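# Pack all drinks into an upright canvas bag

## Task

Get every drink resting on the bottom inside the canvas bag, with the bag left upright and its sides raised; it only counts if things stay that way without the robot holding them, and the grippers must release and withdraw at the end.

## Robot and tools

Robot: two 6-joint arms with parallel grippers, named left_arm and right_arm. Base positions in the scene frame: left_arm at (-0.038, +0.352, 0) m, yawed slightly (quat_wxyz +0.995, 0, 0, +0.095); right_arm at (-0.049, -0.343, 0) m, nearly unrotated (+1.000, 0, 0, +0.007). The names do not indicate image sides.

Scene frame: origin on the table surface midway between the arms, +x out across the table, +z up, left_arm on the +y side. Gripper fingers point along the gripper's own +z and separate along its y. The reported hand point sits between the finger pads, just under 1 cm behind the tips; its printed value can be somewhat wrong, especially far from the base.

Tool execute_actions, argument actions: a list with zero or one entry. Empty list: no command, just returns the current state (a look). An entry with only steps (integer up to 300) is a wait: no new command, returns once that many 1/30 s control steps have elapsed since the previous result. An entry with rows (and optional steps, 1 to 15, default 15) is a move. rows holds 1 to 15 rows; each row is used for one control step and the final row repeats to fill the remaining steps. Every row has exactly 14 numbers covering both arms, even if one arm stays still: left_arm waist, shoulder, elbow, wrist pitch, wrist yaw, wrist roll, opening, then the same seven for right_arm. The six joint values are absolute target angles in radians (same form as the Joint positions line), not offsets. Stated ranges per arm: waist -2.618 to 3.054, shoulder 0.000 to 3.142, elbow 0.000 to 3.142, wrist pitch -1.571 to 1.571, wrist yaw -1.571 to 1.571, wrist roll -2.094 to 2.094. True ends can differ by up to 0.036 rad either way. A call is rejected entirely (nothing sent) if any target goes over 0.036 rad beyond a stated end and farther out than that joint's last reported angle. Targets past a real end are clipped to it, reported by a "joint sent to its limit" line, which may refer to an earlier move; its absence does not prove more travel exists. Opening is a scale from -1 (closed) to +1 (fully open, about 0.087 m between pads). Optional pictures (boolean) chooses whether camera images return; by default they do.

Motion limits: each step, the command sent to a joint stays within a fixed lead of its measured angle (waist 0.202, shoulder 0.258, elbow 0.238, wrist pitch 0.573, wrist yaw and roll 0.522 rad), and if the targets would move a gripper over 70 mm from where it is, all its joint targets are pulled back proportionally. Distant goals therefore need several calls. Friction may leave a joint up to about 0.031 rad short, and very small changes may not move it. Arms keep heading to the last row while you think, write or wait, until everything has nearly stopped or a step is HELD; after that only a new move continues travel or pressure. The simulation runs during your replies.

Results: the state line gives each gripper's end_effector_position (m) and end_effector_quat_wxyz in the scene frame. Joint positions and Joint velocities list, per arm, the six joints (rad, rad/s) then the pad gap (m, m/s). grip_measured is the measured opening on the command scale; each gripper's reading carries its own fixed error of up to about 1 mm. Away from the ends, fingers go to where grip_measured would equal your number, so to hold something command below its grip_measured: roughly 0.02 below for a firm grip, less for a gentle one. Finger force tops out near 20 N per pad (maybe less); snapping shut fast can squeeze harder and sometimes makes the fingers spring open. "joint command not followed" means a clearance check altered or blocked targets on some steps; the rest of the row still ran. HELD marks steps on which your row was partly or wholly not sent.

Motor heat: carrying loads warms motors, even while idle. MOTOR HOT appears at 75 °C. At 90 °C that arm halts for 10 s (then this threshold is suspended on that arm for 5 minutes, after which 90 °C halts it again). At 100 °C that arm and its gripper go limp and it drops. Halts appear as OVER-TEMPERATURE FAULT lines. Avoid long static holds.

Cameras (all 504x504): cam_head_left, cam_head_right, cam_high, cam_low, cam_left_wrist, cam_right_wrist, returned in that order. Tool zoom_image: camera (one of those names) and region [x0, y0, x1, y1] in pixels of that camera's latest image, origin top-left, at most 504 by 504; gives an enlarged view, moves nothing.

Tool read_manual: optional section, only "licences"; returns URDF licence text, moves nothing.

Tool finished_scene: scene (integer, the current scene's number). Replying with no tool call ends everything. Call it only after releasing and pulling the grippers away.

Avoid: knocking or placing rigid objects off the table (fails the task), arms colliding or pressing on each other (can end the scene), drops, slips, slams, hard hits and forceful pushes. Expect occasional brief tugs on a held item or nudges to loose objects. Keep the bag upright with walls up, and make sure drinks stay inside on their own after release.

Each tool is called as name([rows], argument=value, ...), one row to a line, values as JSON.

## Session

execute_actions(actions=[])

Scene clock: 0.00 s of 5400.00 s.
left_arm: end_effector_position=(+0.1684, +0.1504, +0.2334) grip_measured=+0.989 end_effector_quat_wxyz=(+0.044, +0.924, +0.289, +0.248) | right_arm: end_effector_position=(+0.1195, -0.1235, +0.1227) grip_measured=+0.984 end_effector_quat_wxyz=(+0.133, -0.500, +0.856, -0.003)
Joint positions: left_arm=[-1.39   1.491  1.513 -1.458 -0.492  1.369  0.087] | right_arm=[ 0.99   1.517  1.262 -1.08   0.127 -0.067  0.087]
Joint velocities: left_arm=[-0.007 -0.022 -0.017  0.095 -0.007 -0.081 -0.001] | right_arm=[-0.002 -0.007 -0.002 -0.037  0.066  0.051 -0.001]
Motor temperatures (°C, as the motors report them): left_arm=[21 21 20 19 21 19] | right_arm=[19 20 21 20 22 19]

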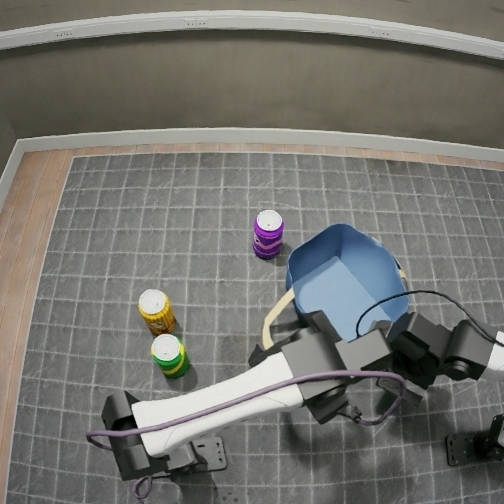

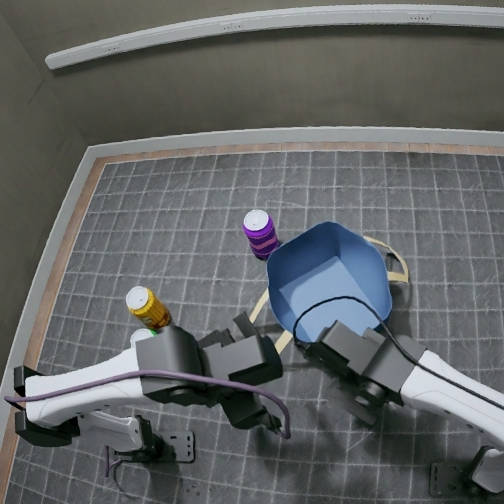

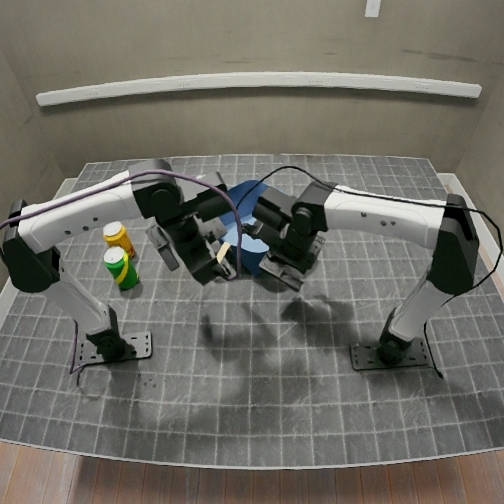

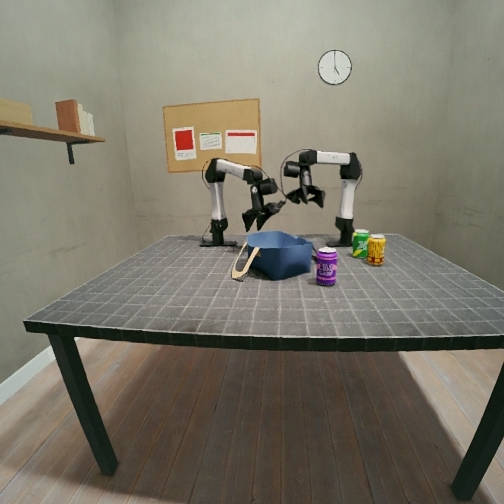

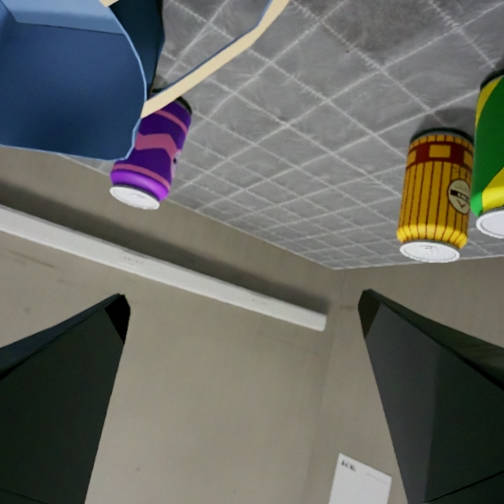

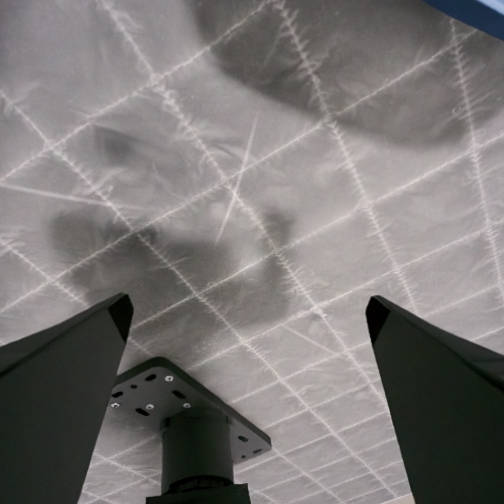

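zoom_image(camera="cam_left_wrist", region=[0, 0, 252, 252])

zoom_image(camera="cam_left_wrist", region=[304, 70, 504, 270])

zoom_image(camera="cam_head_left", region=[100, 190, 420, 504])

zoom_image(camera="cam_low", region=[190, 190, 410, 310])

Region (0, 0, 252, 252) of cam_left_wrist's 504x504 image, scaled by 2.000, with more detail than that image has.

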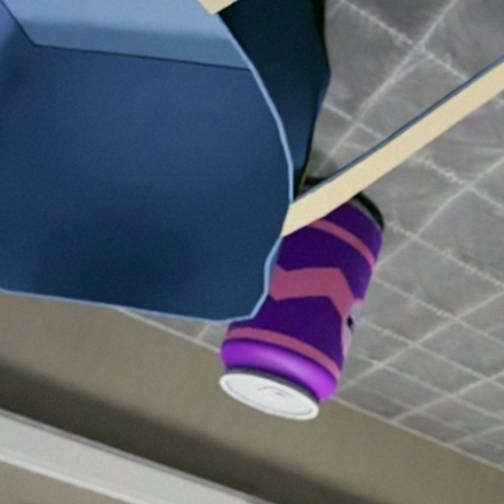

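Region (304, 70, 504, 270) of cam_left_wrist's 504x504 image, scaled by 2.520, with more detail than that image has.

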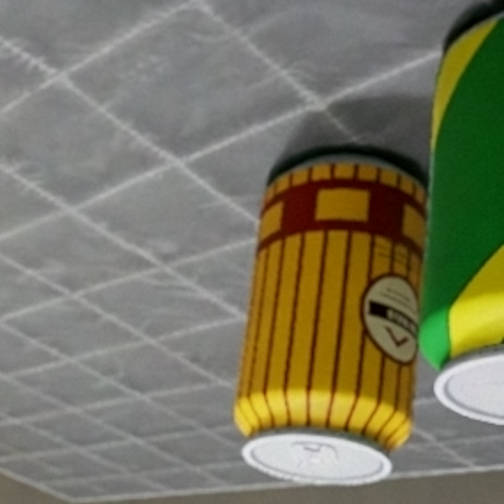

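Region (100, 190, 420, 504) of cam_head_left's 504x504 image, scaled by 1.575, with more detail than that image has; it fills the top 495 rows of this view, and the rest is white.

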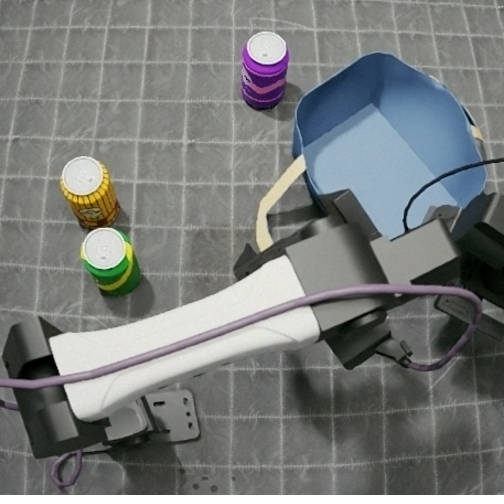

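Region (190, 190, 410, 310) of cam_low's 504x504 image, scaled by 2.291, with more detail than that image has; it fills the top 275 rows of this view, and the rest is white.

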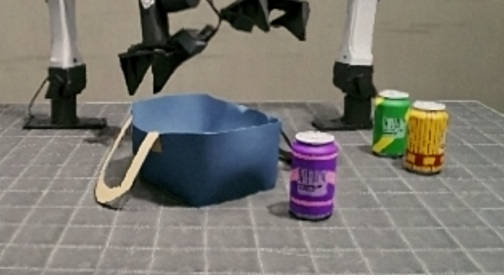

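execute_actions([
  {"rows": [[-1.35,1.47,1.49,-1.44,-0.47,1.32,1, 0.96,1.48,1.262,-1.08,0.127,-0.067,1],[-1.28,1.44,1.46,-1.41,-0.45,1.25,1, 0.92,1.44,1.262,-1.08,0.127,-0.067,1],[-1.2,1.40,1.42,-1.38,-0.42,1.16,1, 0.86,1.38,1.262,-1.08,0.127,-0.067,1],[-0.118,0.8805,0.925,-0.917,0,0,1, -0.3,1.0,1.262,-1.08,0.127,-0.067,1]], "steps": 15},
], pictures=false)

Scene clock: 120.50 s of 5400.00 s.
left_arm: end_effector_position=(+0.1747, +0.3180, +0.1733) grip_measured=+0.989 end_effector_quat_wxyz=(+0.328, +0.213, +0.920, +0.019) | right_arm: end_effector_position=(+0.1894, -0.3287, +0.2552) grip_measured=+0.984 end_effector_quat_wxyz=(+0.384, -0.082, +0.919, -0.041)
Joint positions: left_arm=[-0.427  0.88   0.95  -0.973 -0.04   0.234  0.087] | right_arm=[ 0.149  0.983  1.268 -1.07   0.128 -0.068  0.087]
Joint velocities: left_arm=[ 2.137 -0.002 -0.032  0.33   0.212 -1.531 -0.001] | right_arm=[-2.098  0.125  0.007 -0.022  0.007  0.022  0.   ]
Motor temperatures (°C, as the motors report them): left_arm=[21 25 27 20 21 19] | right_arm=[19 25 26 22 22 19]
Steps of this call (steps 1 to 90: nothing new was sent; then 117.00 s passed at rest; steps 91 to 105: all 15 steps of this action). Readings (joint positions):
91: left_arm=[-1.386 1.491 1.513 -1.458 -0.488 1.364] | right_arm=[0.988 1.517 1.262 -1.080 0.127 -0.067]
92: left_arm=[-1.367 1.487 1.507 -1.450 -0.479 1.348] | right_arm=[0.979 1.512 1.262 -1.080 0.124 -0.067]
94: left_arm=[-1.261 1.427 1.427 -1.353 -0.399 1.236] | right_arm=[0.915 1.464 1.256 -1.079 0.116 -0.068]
98: left_arm=[-0.953 1.101 1.093 -1.076 -0.166 0.841] | right_arm=[0.666 1.221 1.252 -1.072 0.119 -0.068]
105: the state above

execute_actions(actions=[])

Scene clock: 123.90 s of 5400.00 s.
left_arm: end_effector_position=(+0.1833, +0.3684, +0.1755) grip_measured=+0.989 end_effector_quat_wxyz=(+0.343, -0.028, +0.939, +0.017) | right_arm: end_effector_position=(+0.1713, -0.4329, +0.2535) grip_measured=+0.984 end_effector_quat_wxyz=(+0.361, +0.122, +0.916, -0.126)
Joint positions: left_arm=[-0.125  0.88   0.946 -0.935 -0.009  0.01   0.087] | right_arm=[-0.292  0.987  1.268 -1.076  0.135 -0.068  0.087]
Joint velocities: left_arm=[-0.007 -0.012  0.007 -0.007 -0.022 -0.037 -0.001] | right_arm=[ 0.002 -0.007 -0.002 -0.022  0.037 -0.066 -0.   ]
Motor temperatures (°C, as the motors report them): left_arm=[21 25 27 21 21 19] | right_arm=[19 24 26 22 22 19]
Steps of this call (steps 1 to 30: the robot went on to your last target; steps 31 to 90: nothing new was sent; then 0.40 s passed at rest). Readings (joint positions):
1: left_arm=[-0.352 0.880 0.949 -0.963 -0.034 0.188] | right_arm=[0.076 0.986 1.268 -1.071 0.127 -0.068]
2: left_arm=[-0.278 0.880 0.948 -0.954 -0.028 0.152] | right_arm=[0.002 0.987 1.268 -1.071 0.127 -0.068]
4: left_arm=[-0.164 0.880 0.947 -0.945 -0.027 0.099] | right_arm=[-0.145 0.987 1.268 -1.071 0.126 -0.068]
8: left_arm=[-0.125 0.880 0.946 -0.938 -0.020 0.045] | right_arm=[-0.290 0.987 1.268 -1.073 0.135 -0.068]
90: the state above
All arms were judged still, so your last target was given up. Only a new action makes them travel on or press farther. Fingers that are still opening or closing keep moving.

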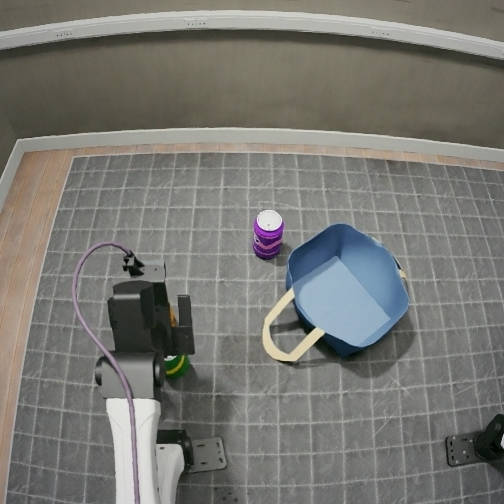

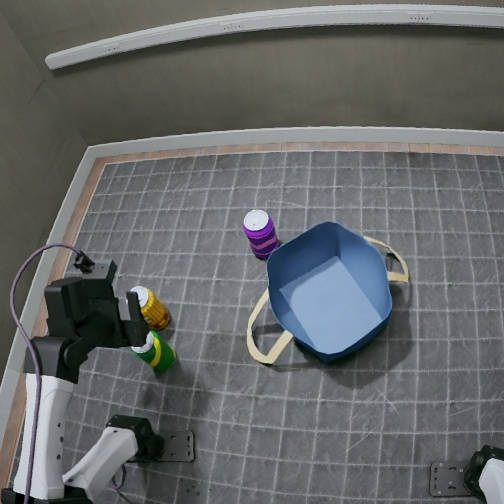

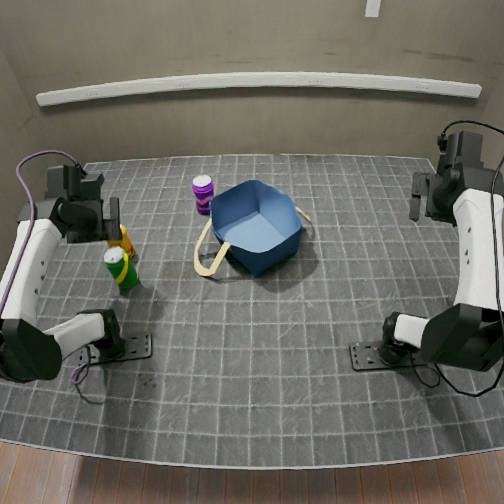

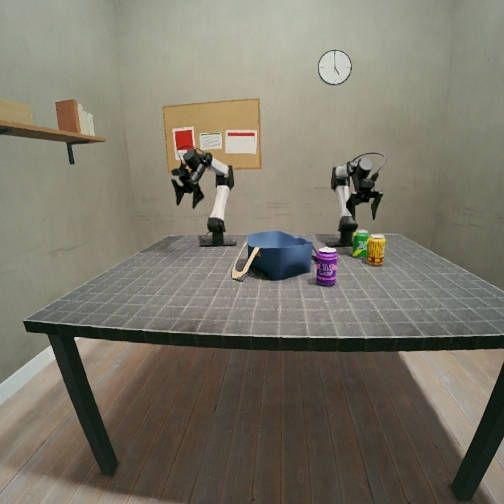

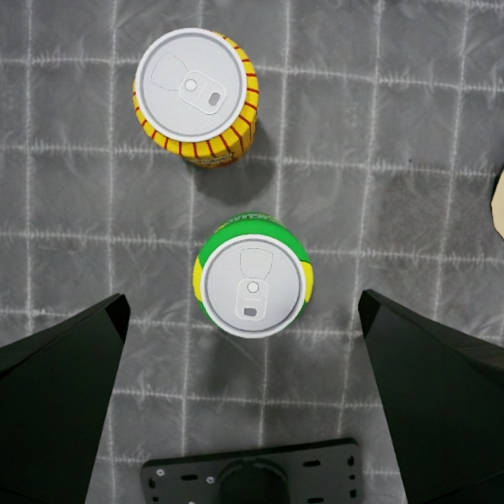

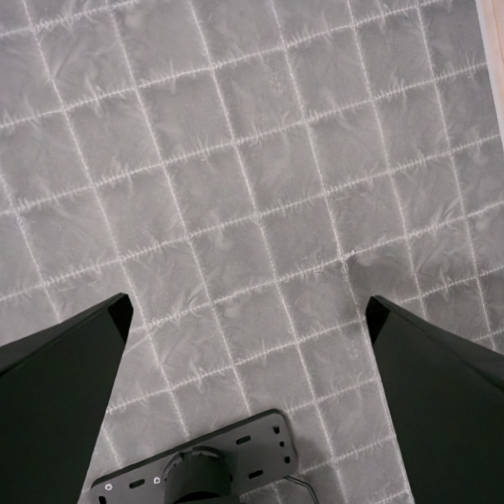

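zoom_image(camera="cam_left_wrist", region=[100, 180, 400, 400])

zoom_image(camera="cam_left_wrist", region=[100, 0, 300, 200])

zoom_image(camera="cam_head_left", region=[240, 195, 430, 385])

zoom_image(camera="cam_head_right", region=[230, 195, 420, 385])

Region (100, 180, 400, 400) of cam_left_wrist's 504x504 image, scaled by 1.680, with more detail than that image has; it fills the top 370 rows of this view, and the rest is white.

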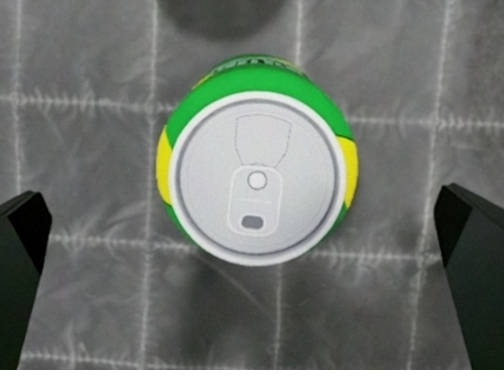

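Region (100, 0, 300, 200) of cam_left_wrist's 504x504 image, scaled by 2.520, with more detail than that image has.

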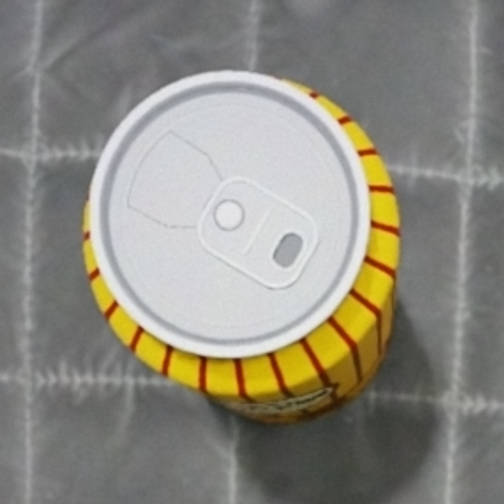

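Region (240, 195, 430, 385) of cam_head_left's 504x504 image, scaled by 2.653, with more detail than that image has.

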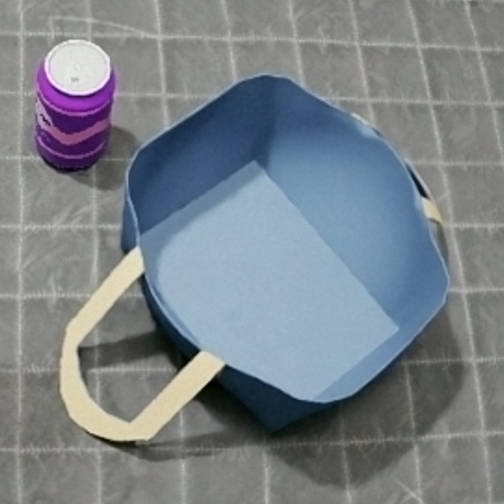

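Region (230, 195, 420, 385) of cam_head_right's 504x504 image, scaled by 2.653, with more detail than that image has.

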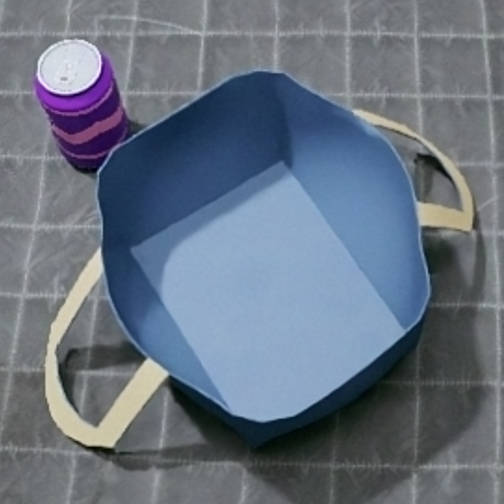

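execute_actions([
  {"rows": [[-0.14,0.879,0.923,-0.914,0,0,1, -0.3,1.0,1.262,-1.08,0.127,-0.067,1],[-0.15,0.876,0.903,-0.897,0,0,1, -0.3,1.0,1.262,-1.08,0.127,-0.067,1],[-0.15,0.871,0.874,-0.872,0,0,1, -0.3,1.0,1.262,-1.08,0.127,-0.067,1],[-0.15,0.866,0.836,-0.841,0,0,1, -0.3,1.0,1.262,-1.08,0.127,-0.067,1],[-0.15,0.859,0.794,-0.805,0,0,1, -0.3,1.0,1.262,-1.08,0.127,-0.067,1],[-0.15,0.852,0.749,-0.768,0,0,1, -0.3,1.0,1.262,-1.08,0.127,-0.067,1],[-0.15,0.846,0.704,-0.730,0,0,1, -0.3,1.0,1.262,-1.08,0.127,-0.067,1],[-0.15,0.839,0.662,-0.694,0,0,1, -0.3,1.0,1.262,-1.08,0.127,-0.067,1],[-0.15,0.834,0.624,-0.663,0,0,1, -0.3,1.0,1.262,-1.08,0.127,-0.067,1],[-0.15,0.829,0.595,-0.638,0,0,1, -0.3,1.0,1.262,-1.08,0.127,-0.067,1],[-0.15,0.826,0.575,-0.621,0,0,1, -0.3,1.0,1.262,-1.08,0.127,-0.067,1],[-0.15,0.825,0.568,-0.615,0,0,1, -0.3,1.0,1.262,-1.08,0.127,-0.067,1]], "steps": 15},
], pictures=false)

execute_actions(actions=[])

Scene clock: 244.40 s of 5400.00 s.
left_arm: end_effector_position=(+0.1662, +0.3636, +0.0736) grip_measured=+0.989 end_effector_quat_wxyz=(+0.294, -0.020, +0.955, +0.012) | right_arm: end_effector_position=(+0.1713, -0.4329, +0.2535) grip_measured=+0.984 end_effector_quat_wxyz=(+0.361, +0.122, +0.916, -0.126)
Joint positions: left_arm=[-0.142  0.852  0.576 -0.698 -0.008  0.01   0.087] | right_arm=[-0.292  0.987  1.268 -1.076  0.135 -0.068  0.087]
Joint velocities: left_arm=[ 0.007 -0.027  0.002  0.271 -0.022 -0.007 -0.001] | right_arm=[-0.002 -0.012 -0.002  0.066 -0.007  0.007 -0.   ]
Motor temperatures (°C, as the motors report them): left_arm=[21 22 28 29 21 19] | right_arm=[19 21 27 26 22 19]
Steps of this call (steps 1 to 90: nothing new was sent; then 117.00 s passed at rest; steps 91 to 105: all 15 steps of this action). Readings (joint positions):
91: left_arm=[-0.126 0.880 0.946 -0.935 -0.009 0.010] | right_arm=[-0.292 0.987 1.268 -1.076 0.135 -0.068]
92: left_arm=[-0.130 0.880 0.943 -0.930 -0.009 0.010] | right_arm=[-0.292 0.987 1.268 -1.076 0.135 -0.068]
94: left_arm=[-0.140 0.880 0.915 -0.902 -0.008 0.010] | right_arm=[-0.292 0.987 1.268 -1.076 0.135 -0.068]
98: left_arm=[-0.142 0.867 0.760 -0.808 -0.008 0.010] | right_arm=[-0.292 0.987 1.268 -1.076 0.135 -0.068]
105: the state above

Scene clock: 244.40 s of 5400.00 s.
left_arm: end_effector_position=(+0.1662, +0.3636, +0.0736) grip_measured=+0.989 end_effector_quat_wxyz=(+0.294, -0.020, +0.955, +0.012) | right_arm: end_effector_position=(+0.1713, -0.4329, +0.2535) grip_measured=+0.984 end_effector_quat_wxyz=(+0.361, +0.122, +0.916, -0.126)
Joint positions: left_arm=[-0.142  0.852  0.576 -0.698 -0.008  0.01   0.087] | right_arm=[-0.292  0.987  1.268 -1.076  0.135 -0.068  0.087]
Joint velocities: left_arm=[ 0.007 -0.027  0.002  0.271 -0.022 -0.007 -0.001] | right_arm=[-0.002 -0.012 -0.002  0.066 -0.007  0.007 -0.   ]
Motor temperatures (°C, as the motors report them): left_arm=[21 22 28 29 21 19] | right_arm=[19 21 27 26 22 19]

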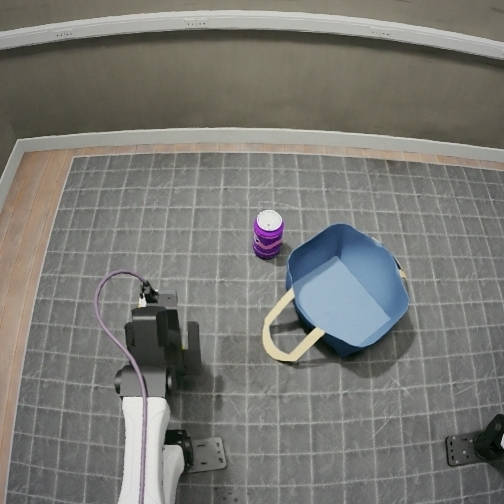

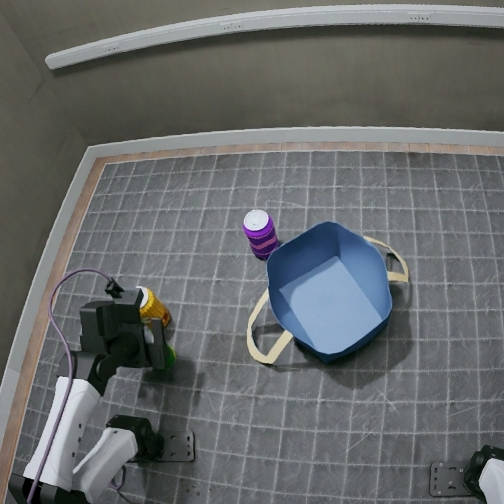

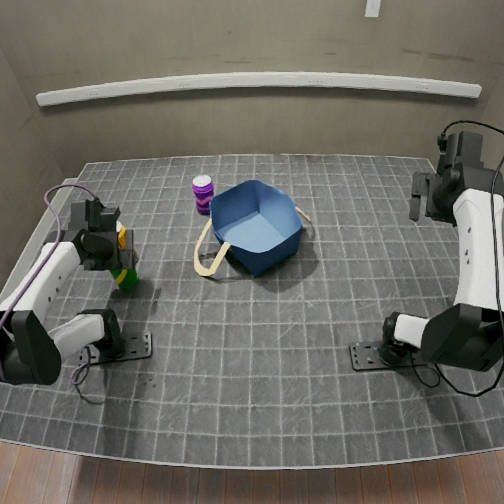

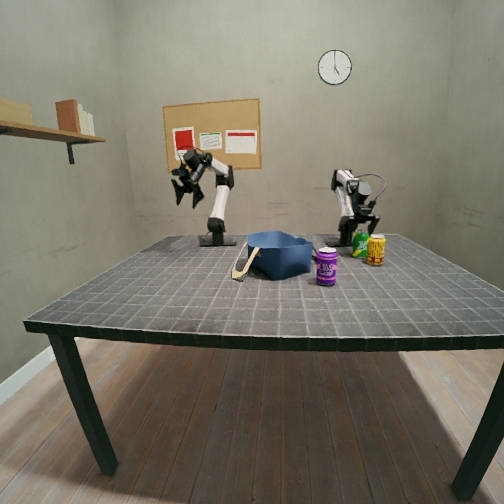

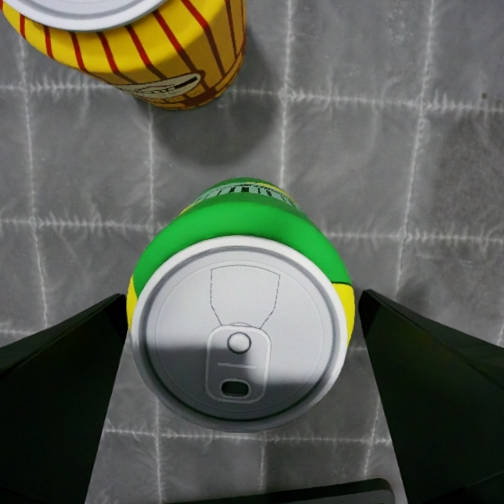

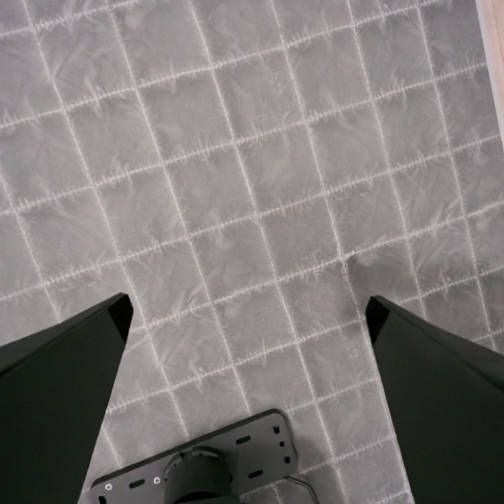

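execute_actions(actions=[])

Scene clock: 256.83 s of 5400.00 s.
left_arm: end_effector_position=(+0.1811, +0.3643, +0.0825) grip_measured=+0.989 end_effector_quat_wxyz=(+0.329, -0.020, +0.944, +0.013) | right_arm: end_effector_position=(+0.1713, -0.4329, +0.2535) grip_measured=+0.984 end_effector_quat_wxyz=(+0.361, +0.122, +0.916, -0.126)
Joint positions: left_arm=[-0.142  0.844  0.576 -0.633 -0.008  0.01   0.087] | right_arm=[-0.292  0.987  1.268 -1.076  0.135 -0.068  0.087]
Joint velocities: left_arm=[ 0.017 -0.012 -0.027  0.007  0.022 -0.066  0.   ] | right_arm=[ 0.002 -0.002 -0.002 -0.051  0.007 -0.037 -0.001]
Motor temperatures (°C, as the motors report them): left_arm=[21 22 29 29 21 19] | right_arm=[19 21 27 26 22 19]
Steps of this call (steps 1 to 30: the robot went on to your last target; steps 31 to 90: nothing new was sent; then 9.43 s passed at rest). Readings (joint positions):
1: left_arm=[-0.142 0.850 0.576 -0.686 -0.008 0.010] | right_arm=[-0.292 0.987 1.268 -1.076 0.135 -0.068]
2: left_arm=[-0.142 0.848 0.576 -0.674 -0.008 0.010] | right_arm=[-0.292 0.987 1.268 -1.076 0.135 -0.068]
4: left_arm=[-0.142 0.845 0.576 -0.658 -0.008 0.010] | right_arm=[-0.292 0.987 1.268 -1.076 0.135 -0.068]
8: left_arm=[-0.142 0.844 0.576 -0.642 -0.008 0.010] | right_arm=[-0.292 0.987 1.268 -1.076 0.135 -0.068]
90: the state above
All arms were judged still, so your last target was given up. Only a new action makes them travel on or press farther. Fingers that are still opening or closing keep moving.

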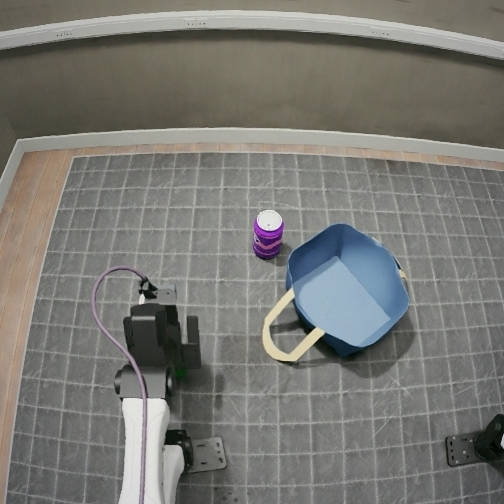

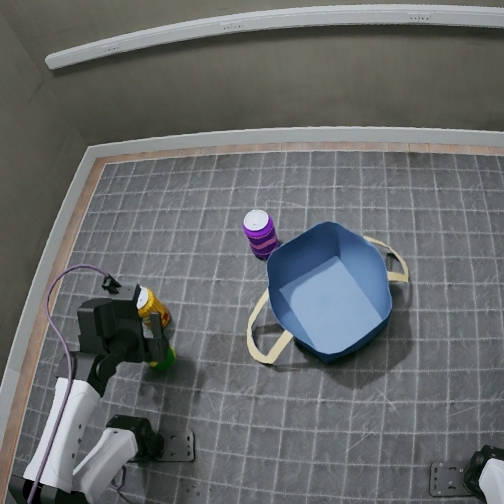

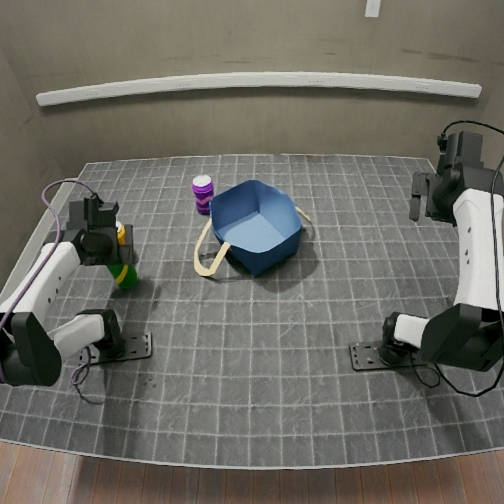

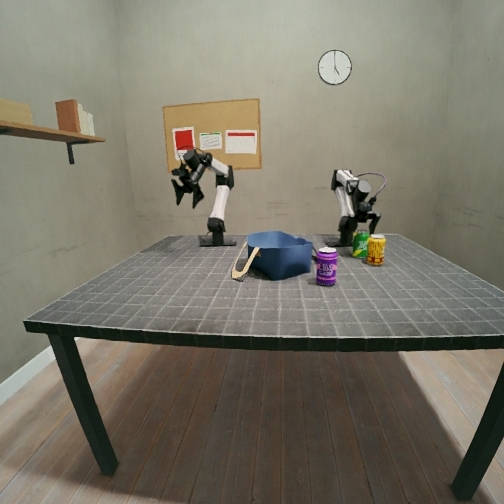

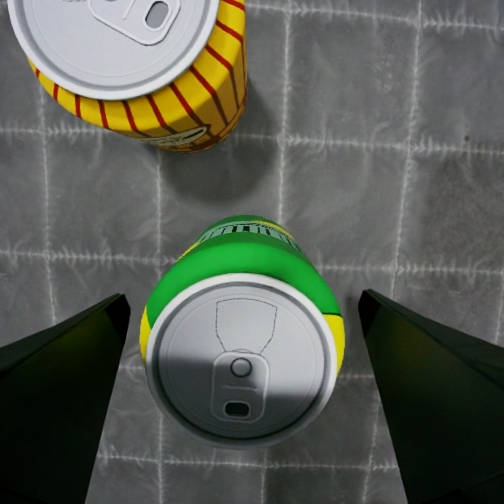

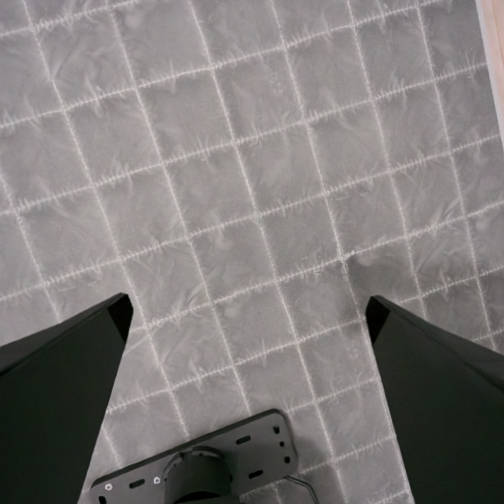

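execute_actions([
  {"rows": [[-0.142,0.844,0.576,-0.633,-0.008,0.01,0.92, -0.3,1.0,1.262,-1.08,0.127,-0.067,1],[-0.142,0.844,0.576,-0.633,-0.008,0.01,0.85, -0.3,1.0,1.262,-1.08,0.127,-0.067,1],[-0.142,0.844,0.576,-0.633,-0.008,0.01,0.78, -0.3,1.0,1.262,-1.08,0.127,-0.067,1],[-0.142,0.844,0.576,-0.633,-0.008,0.01,0.72, -0.3,1.0,1.262,-1.08,0.127,-0.067,1],[-0.142,0.844,0.576,-0.633,-0.008,0.01,0.67, -0.3,1.0,1.262,-1.08,0.127,-0.067,1],[-0.142,0.844,0.576,-0.633,-0.008,0.01,0.63, -0.3,1.0,1.262,-1.08,0.127,-0.067,1],[-0.142,0.844,0.576,-0.633,-0.008,0.01,0.60, -0.3,1.0,1.262,-1.08,0.127,-0.067,1],[-0.142,0.844,0.576,-0.633,-0.008,0.01,0.58, -0.3,1.0,1.262,-1.08,0.127,-0.067,1],[-0.142,0.844,0.576,-0.633,-0.008,0.01,0.56, -0.3,1.0,1.262,-1.08,0.127,-0.067,1],[-0.142,0.844,0.576,-0.633,-0.008,0.01,0.545, -0.3,1.0,1.262,-1.08,0.127,-0.067,1],[-0.142,0.844,0.576,-0.633,-0.008,0.01,0.53, -0.3,1.0,1.262,-1.08,0.127,-0.067,1],[-0.142,0.844,0.576,-0.633,-0.008,0.01,0.515, -0.3,1.0,1.262,-1.08,0.127,-0.067,1],[-0.142,0.844,0.576,-0.633,-0.008,0.01,0.50, -0.3,1.0,1.262,-1.08,0.127,-0.067,1],[-0.142,0.844,0.576,-0.633,-0.008,0.01,0.485, -0.3,1.0,1.262,-1.08,0.127,-0.067,1],[-0.142,0.844,0.576,-0.633,-0.008,0.01,0.47, -0.3,1.0,1.262,-1.08,0.127,-0.067,1]], "steps": 15},
], pictures=false)

execute_actions([
  {"steps": 8},
])

Scene clock: 300.57 s of 5400.00 s.
left_arm: end_effector_position=(+0.1810, +0.3644, +0.0825) grip_measured=+0.480 end_effector_quat_wxyz=(+0.329, -0.020, +0.944, +0.014) | right_arm: end_effector_position=(+0.1713, -0.4329, +0.2535) grip_measured=+0.984 end_effector_quat_wxyz=(+0.361, +0.122, +0.916, -0.126)
Joint positions: left_arm=[-0.142  0.844  0.576 -0.633 -0.009  0.01   0.065] | right_arm=[-0.292  0.987  1.268 -1.076  0.135 -0.068  0.087]
Joint velocities: left_arm=[-0.012  0.002  0.007  0.066 -0.037  0.007 -0.01 ] | right_arm=[ 0.007  0.007 -0.002 -0.007 -0.022  0.037  0.   ]
Motor temperatures (°C, as the motors report them): left_arm=[21 22 30 30 21 19] | right_arm=[19 21 27 27 22 19]
Steps of this call (steps 1 to 90: nothing new was sent; then 40.23 s passed at rest; steps 91 to 105: all 15 steps of this action). Readings (joint positions):
91: left_arm=[-0.142 0.844 0.576 -0.633 -0.008 0.010] | right_arm=[-0.292 0.987 1.268 -1.076 0.135 -0.068]
92: left_arm=[-0.142 0.844 0.576 -0.633 -0.008 0.010] | right_arm=[-0.292 0.987 1.268 -1.076 0.135 -0.068]
94: left_arm=[-0.142 0.844 0.576 -0.633 -0.008 0.010] | right_arm=[-0.292 0.987 1.268 -1.076 0.135 -0.068]
98: left_arm=[-0.142 0.844 0.576 -0.633 -0.008 0.010] | right_arm=[-0.292 0.987 1.268 -1.076 0.135 -0.068]
105: the state above

Scene clock: 300.83 s of 5400.00 s.
left_arm: end_effector_position=(+0.1810, +0.3644, +0.0825) grip_measured=+0.476 end_effector_quat_wxyz=(+0.329, -0.020, +0.944, +0.014) | right_arm: end_effector_position=(+0.1713, -0.4329, +0.2535) grip_measured=+0.984 end_effector_quat_wxyz=(+0.361, +0.122, +0.916, -0.126)
Joint positions: left_arm=[-0.142  0.844  0.576 -0.633 -0.009  0.01   0.065] | right_arm=[-0.292  0.987  1.268 -1.076  0.135 -0.068  0.087]
Joint velocities: left_arm=[ 0.007  0.002 -0.002 -0.022 -0.022  0.007 -0.001] | right_arm=[-0.002  0.002 -0.002 -0.051 -0.022 -0.081 -0.001]
Motor temperatures (°C, as the motors report them): left_arm=[21 22 30 30 21 19] | right_arm=[19 21 27 27 22 19]
Steps of this call (steps 1 to 8: the robot went on to your last target). Readings (joint positions):
1: left_arm=[-0.142 0.844 0.576 -0.633 -0.009 0.010] | right_arm=[-0.292 0.987 1.268 -1.076 0.135 -0.068]
2: left_arm=[-0.142 0.844 0.576 -0.633 -0.009 0.010] | right_arm=[-0.292 0.987 1.268 -1.076 0.135 -0.068]
4: left_arm=[-0.142 0.844 0.576 -0.633 -0.009 0.010] | right_arm=[-0.292 0.987 1.268 -1.076 0.135 -0.068]
8: the state above

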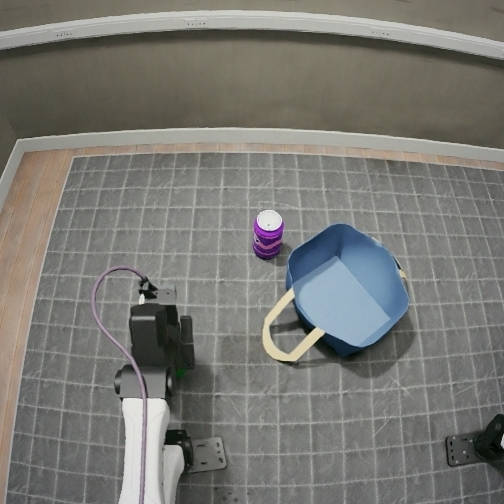

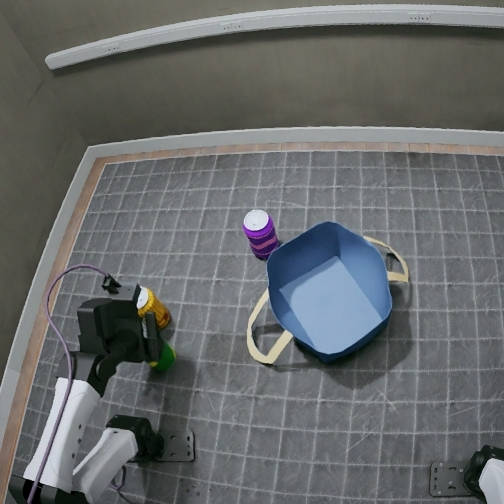

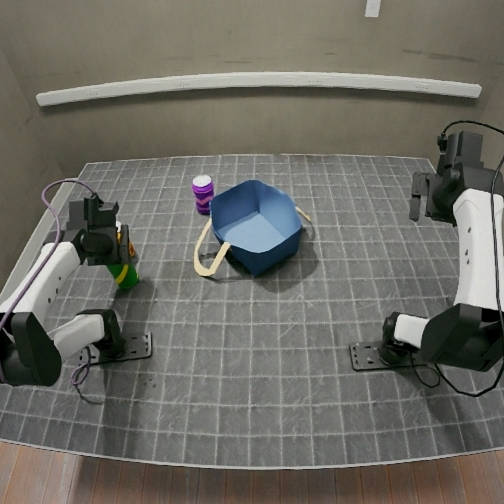

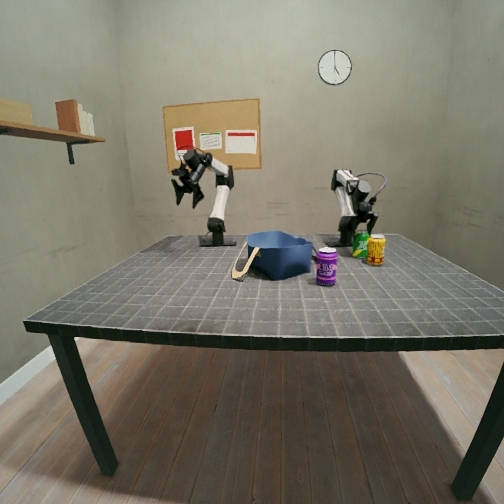

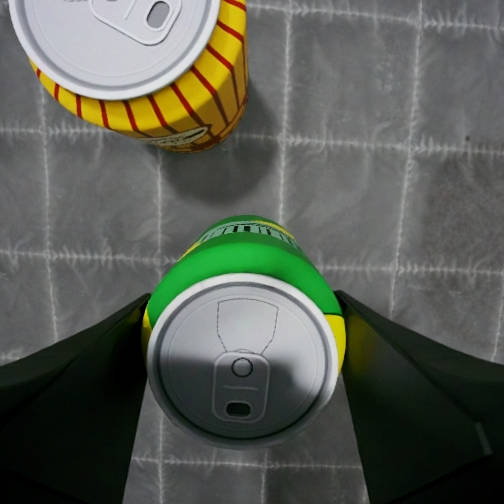

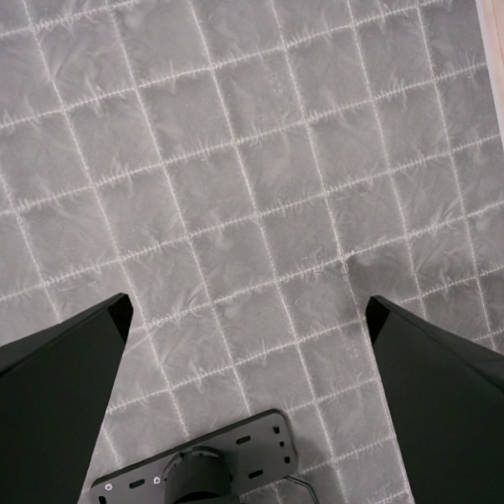

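execute_actions([
  {"rows": [[-0.142,0.844,0.576,-0.633,0,0,0.46, -0.3,1.0,1.262,-1.08,0.127,-0.067,1],[-0.142,0.844,0.576,-0.633,0,0,0.45, -0.3,1.0,1.262,-1.08,0.127,-0.067,1],[-0.142,0.844,0.576,-0.633,0,0,0.44, -0.3,1.0,1.262,-1.08,0.127,-0.067,1],[-0.142,0.861,0.601,-0.677,0,0,0.44, -0.3,1.0,1.262,-1.08,0.127,-0.067,1],[-0.142,0.865,0.616,-0.700,0,0,0.44, -0.3,1.0,1.262,-1.08,0.127,-0.067,1],[-0.142,0.870,0.639,-0.728,0,0,0.44, -0.3,1.0,1.262,-1.08,0.127,-0.067,1],[-0.142,0.877,0.670,-0.759,0,0,0.44, -0.3,1.0,1.262,-1.08,0.127,-0.067,1],[-0.142,0.885,0.706,-0.794,0,0,0.44, -0.3,1.0,1.262,-1.08,0.127,-0.067,1],[-0.145,0.895,0.749,-0.832,0,0,0.44, -0.3,1.0,1.262,-1.08,0.127,-0.067,1],[-0.154,0.905,0.795,-0.870,0,0,0.44, -0.3,1.0,1.262,-1.08,0.127,-0.067,1],[-0.169,0.917,0.845,-0.910,0,0,0.44, -0.3,1.0,1.262,-1.08,0.127,-0.067,1],[-0.189,0.928,0.896,-0.950,0,0,0.44, -0.3,1.0,1.262,-1.08,0.127,-0.067,1],[-0.214,0.940,0.950,-0.988,0,0,0.44, -0.3,1.0,1.262,-1.08,0.127,-0.067,1],[-0.242,0.953,1.003,-1.026,0,0,0.44, -0.3,1.0,1.262,-1.08,0.127,-0.067,1],[-0.275,0.964,1.054,-1.061,0,0,0.44, -0.3,1.0,1.262,-1.08,0.127,-0.067,1]], "steps": 15},
], pictures=false)

execute_actions([
  {"rows": [[-0.311,0.979,1.107,-1.092,0,0,0.44, -0.3,1.0,1.262,-1.08,0.127,-0.067,1],[-0.351,0.9995,1.164,-1.120,0,0,0.44, -0.3,1.0,1.262,-1.08,0.127,-0.067,1],[-0.392,1.025,1.222,-1.143,0,0,0.44, -0.3,1.0,1.262,-1.08,0.127,-0.067,1],[-0.437,1.055,1.280,-1.160,0,0,0.44, -0.3,1.0,1.262,-1.08,0.127,-0.067,1],[-0.482,1.089,1.337,-1.171,0,0,0.44, -0.3,1.0,1.262,-1.08,0.127,-0.067,1],[-0.529,1.126,1.392,-1.175,0,0,0.44, -0.3,1.0,1.262,-1.08,0.127,-0.067,1],[-0.577,1.165,1.442,-1.175,0,0,0.44, -0.3,1.0,1.262,-1.08,0.127,-0.067,1],[-0.625,1.205,1.486,-1.175,0,0,0.44, -0.3,1.0,1.262,-1.08,0.127,-0.067,1],[-0.673,1.248,1.529,-1.175,0,0,0.44, -0.3,1.0,1.262,-1.08,0.127,-0.067,1],[-0.721,1.293,1.574,-1.175,0,0,0.44, -0.3,1.0,1.262,-1.08,0.127,-0.067,1],[-0.768,1.341,1.622,-1.175,0,0,0.44, -0.3,1.0,1.262,-1.08,0.127,-0.067,1],[-0.813,1.391,1.671,-1.175,0,0,0.44, -0.3,1.0,1.262,-1.08,0.127,-0.067,1],[-0.858,1.442,1.722,-1.175,0,0,0.44, -0.3,1.0,1.262,-1.08,0.127,-0.067,1],[-0.899,1.494,1.773,-1.175,0,0,0.44, -0.3,1.0,1.262,-1.08,0.127,-0.067,1],[-0.939,1.546,1.826,-1.175,0,0,0.44, -0.3,1.0,1.262,-1.08,0.127,-0.067,1]], "steps": 15},
], pictures=false)

execute_actions([
  {"rows": [[-0.975,1.599,1.878,-1.175,0,0,0.44, -0.3,1.0,1.262,-1.08,0.127,-0.067,1],[-1.008,1.650,1.929,-1.175,0,0,0.44, -0.3,1.0,1.262,-1.08,0.127,-0.067,1],[-1.037,1.701,1.980,-1.175,0,0,0.44, -0.3,1.0,1.262,-1.08,0.127,-0.067,1],[-1.061,1.751,2.029,-1.175,0,0,0.44, -0.3,1.0,1.262,-1.08,0.127,-0.067,1],[-1.081,1.799,2.077,-1.175,0,0,0.44, -0.3,1.0,1.262,-1.08,0.127,-0.067,1],[-1.095,1.844,2.122,-1.175,0,0,0.44, -0.3,1.0,1.262,-1.08,0.127,-0.067,1],[-1.105,1.887,2.165,-1.175,0,0,0.44, -0.3,1.0,1.262,-1.08,0.127,-0.067,1],[-1.108,1.926,2.204,-1.175,0,0,0.44, -0.3,1.0,1.262,-1.08,0.127,-0.067,1],[-1.108,1.962,2.239,-1.175,0,0,0.44, -0.3,1.0,1.262,-1.08,0.127,-0.067,1],[-1.108,1.993,2.271,-1.175,0,0,0.44, -0.3,1.0,1.262,-1.08,0.127,-0.067,1],[-1.108,2.020,2.297,-1.175,0,0,0.44, -0.3,1.0,1.262,-1.08,0.127,-0.067,1],[-1.108,2.042,2.319,-1.175,0,0,0.44, -0.3,1.0,1.262,-1.08,0.127,-0.067,1],[-1.108,2.057,2.334,-1.175,0,0,0.44, -0.3,1.0,1.262,-1.08,0.127,-0.067,1],[-1.108,2.068,2.345,-1.175,0,0,0.44, -0.3,1.0,1.262,-1.08,0.127,-0.067,1],[-1.108,2.071,2.348,-1.175,0,0,0.44, -0.3,1.0,1.262,-1.08,0.127,-0.067,1]], "steps": 15},
], pictures=false)

execute_actions([
  {"steps": 10},
])

Scene clock: 403.33 s of 5400.00 s.
left_arm: end_effector_position=(+0.1789, +0.3480, +0.1527) grip_measured=+0.476 end_effector_quat_wxyz=(+0.295, +0.015, +0.955, +0.002) | right_arm: end_effector_position=(+0.1713, -0.4329, +0.2535) grip_measured=+0.984 end_effector_quat_wxyz=(+0.361, +0.122, +0.916, -0.126)
Joint positions: left_arm=[-0.218  0.94   0.922 -0.954 -0.01   0.008  0.065] | right_arm=[-0.292  0.987  1.268 -1.076  0.135 -0.068  0.087]
Joint velocities: left_arm=[-0.823  0.32   1.643 -0.886 -0.037  0.037  0.001] | right_arm=[-0.002 -0.002  0.032 -0.081 -0.022 -0.022 -0.001]
Motor temperatures (°C, as the motors report them): left_arm=[21 22 34 31 21 19] | right_arm=[19 21 27 27 22 19]
Steps of this call (steps 1 to 15: the robot went on to your last target; steps 16 to 90: nothing new was sent; then 99.00 s passed at rest; steps 91 to 105: all 15 steps of this action). Readings (joint positions):
91: left_arm=[-0.142 0.844 0.576 -0.633 -0.009 0.010] | right_arm=[-0.292 0.987 1.268 -1.076 0.135 -0.068]
92: left_arm=[-0.142 0.844 0.576 -0.633 -0.009 0.010] | right_arm=[-0.292 0.987 1.268 -1.076 0.135 -0.068]
94: left_arm=[-0.142 0.844 0.576 -0.634 -0.009 0.010] | right_arm=[-0.292 0.987 1.268 -1.076 0.135 -0.068]
98: left_arm=[-0.142 0.860 0.616 -0.708 -0.008 0.010] | right_arm=[-0.292 0.987 1.268 -1.076 0.135 -0.068]
105: the state above

Scene clock: 403.83 s of 5400.00 s.
left_arm: end_effector_position=(+0.2199, +0.1505, +0.2738) grip_measured=+0.476 end_effector_quat_wxyz=(+0.304, +0.311, +0.895, -0.101) | right_arm: end_effector_position=(+0.1713, -0.4329, +0.2535) grip_measured=+0.984 end_effector_quat_wxyz=(+0.361, +0.122, +0.916, -0.126)
Joint positions: left_arm=[-0.859  1.448  1.711 -1.182 -0.008  0.004  0.065] | right_arm=[-0.292  0.987  1.268 -1.076  0.135 -0.068  0.087]
Joint velocities: left_arm=[-1.204  1.575  1.458 -0.095 -0.022 -0.037  0.001] | right_arm=[-0.007 -0.017 -0.017 -0.022  0.022  0.066 -0.   ]
Motor temperatures (°C, as the motors report them): left_arm=[21 22 34 31 21 19] | right_arm=[19 21 27 27 22 19]
Steps of this call (steps 1 to 15: all 15 steps of this action). Readings (joint positions):
1: left_arm=[-0.248 0.950 0.978 -0.982 -0.010 0.008] | right_arm=[-0.292 0.987 1.268 -1.076 0.135 -0.068]
2: left_arm=[-0.282 0.962 1.035 -1.010 -0.010 0.007] | right_arm=[-0.292 0.987 1.268 -1.076 0.135 -0.068]
4: left_arm=[-0.360 0.997 1.152 -1.066 -0.010 0.007] | right_arm=[-0.292 0.987 1.268 -1.076 0.135 -0.068]
8: left_arm=[-0.539 1.118 1.379 -1.143 -0.009 0.005] | right_arm=[-0.292 0.987 1.268 -1.076 0.135 -0.068]
15: the state above

Scene clock: 404.33 s of 5400.00 s.
left_arm: end_effector_position=(+0.2518, -0.0303, +0.2255) grip_measured=+0.476 end_effector_quat_wxyz=(+0.262, +0.427, +0.855, -0.132) | right_arm: end_effector_position=(+0.1713, -0.4329, +0.2535) grip_measured=+0.984 end_effector_quat_wxyz=(+0.361, +0.122, +0.916, -0.126)
Joint positions: left_arm=[-1.112  2.074  2.288 -1.189  0.005  0.004  0.065] | right_arm=[-0.292  0.987  1.268 -1.076  0.135 -0.068  0.087]
Joint velocities: left_arm=[ 0.002  0.408  0.266 -0.066  0.037  0.007  0.   ] | right_arm=[ 0.002 -0.002  0.002 -0.051  0.007 -0.022  0.   ]
Motor temperatures (°C, as the motors report them): left_arm=[21 22 34 31 21 19] | right_arm=[19 21 27 27 22 19]
Steps of this call (steps 1 to 15: all 15 steps of this action). Readings (joint positions):
1: left_arm=[-0.900 1.503 1.762 -1.184 -0.008 0.004] | right_arm=[-0.292 0.987 1.268 -1.076 0.135 -0.068]
2: left_arm=[-0.938 1.558 1.812 -1.186 -0.007 0.004] | right_arm=[-0.292 0.987 1.268 -1.076 0.135 -0.068]
4: left_arm=[-1.006 1.666 1.913 -1.188 -0.006 0.004] | right_arm=[-0.292 0.987 1.268 -1.076 0.135 -0.068]
8: left_arm=[-1.094 1.862 2.099 -1.189 0.000 0.004] | right_arm=[-0.292 0.987 1.268 -1.076 0.135 -0.068]
15: the state above

Scene clock: 404.67 s of 5400.00 s.
left_arm: end_effector_position=(+0.2539, -0.0331, +0.2238) grip_measured=+0.476 end_effector_quat_wxyz=(+0.261, +0.427, +0.856, -0.132) | right_arm: end_effector_position=(+0.1713, -0.4329, +0.2535) grip_measured=+0.984 end_effector_quat_wxyz=(+0.361, +0.122, +0.916, -0.126)
Joint positions: left_arm=[-1.112  2.093  2.311 -1.196  0.005  0.004  0.065] | right_arm=[-0.292  0.987  1.268 -1.076  0.135 -0.068  0.087]
Joint velocities: left_arm=[-0.007 -0.012 -0.007 -0.022 -0.037 -0.022 -0.   ] | right_arm=[ 0.007 -0.012 -0.017 -0.022  0.037 -0.051 -0.001]
Motor temperatures (°C, as the motors report them): left_arm=[21 22 34 31 21 19] | right_arm=[19 21 27 27 22 19]
Steps of this call (steps 1 to 10: the robot went on to your last target). Readings (joint positions):
1: left_arm=[-1.112 2.084 2.294 -1.189 0.005 0.004] | right_arm=[-0.292 0.987 1.268 -1.076 0.135 -0.068]
2: left_arm=[-1.112 2.090 2.296 -1.189 0.005 0.004] | right_arm=[-0.292 0.987 1.268 -1.076 0.135 -0.068]
4: left_arm=[-1.112 2.093 2.299 -1.192 0.005 0.004] | right_arm=[-0.292 0.987 1.268 -1.076 0.135 -0.068]
8: left_arm=[-1.112 2.093 2.310 -1.196 0.005 0.004] | right_arm=[-0.292 0.987 1.268 -1.076 0.135 -0.068]
10: the state above

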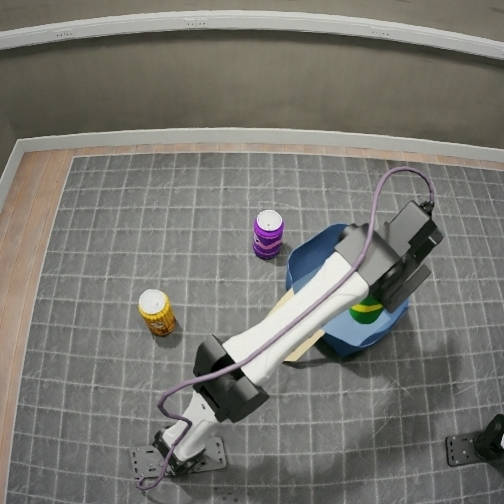

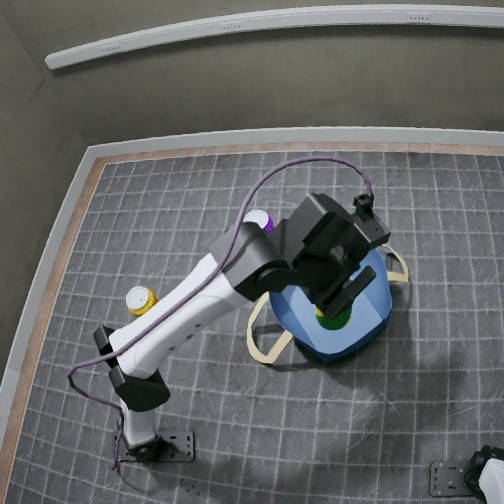

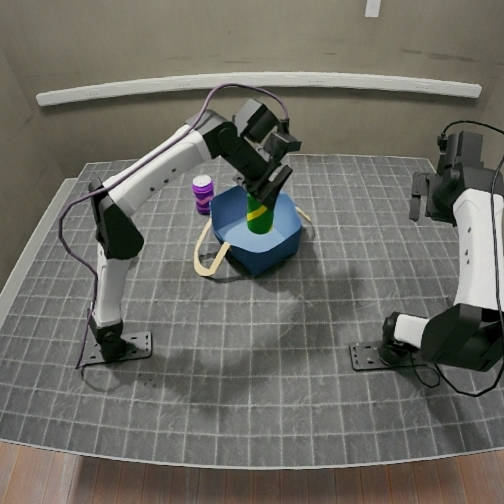

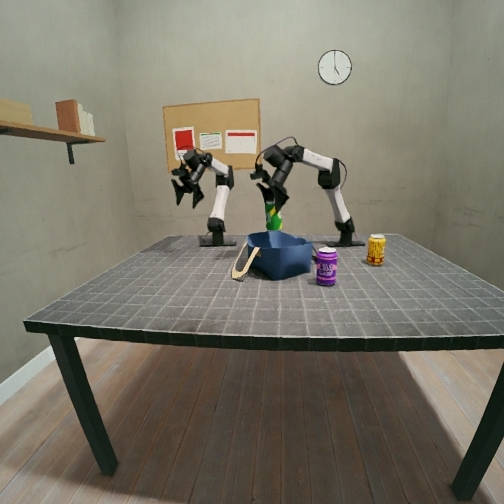

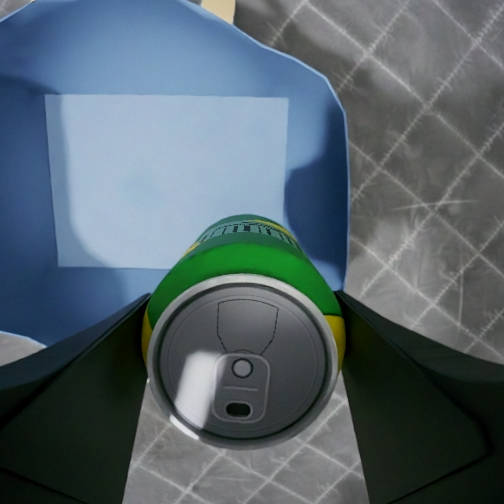

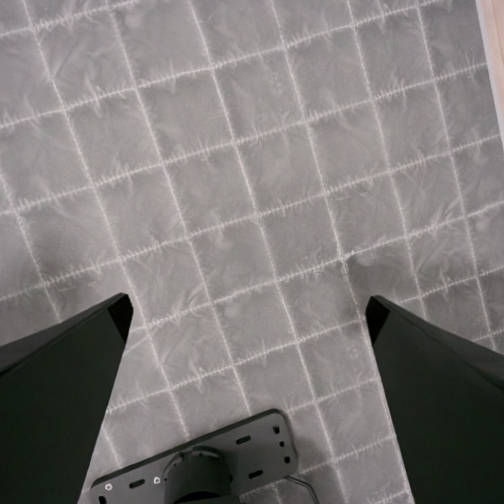

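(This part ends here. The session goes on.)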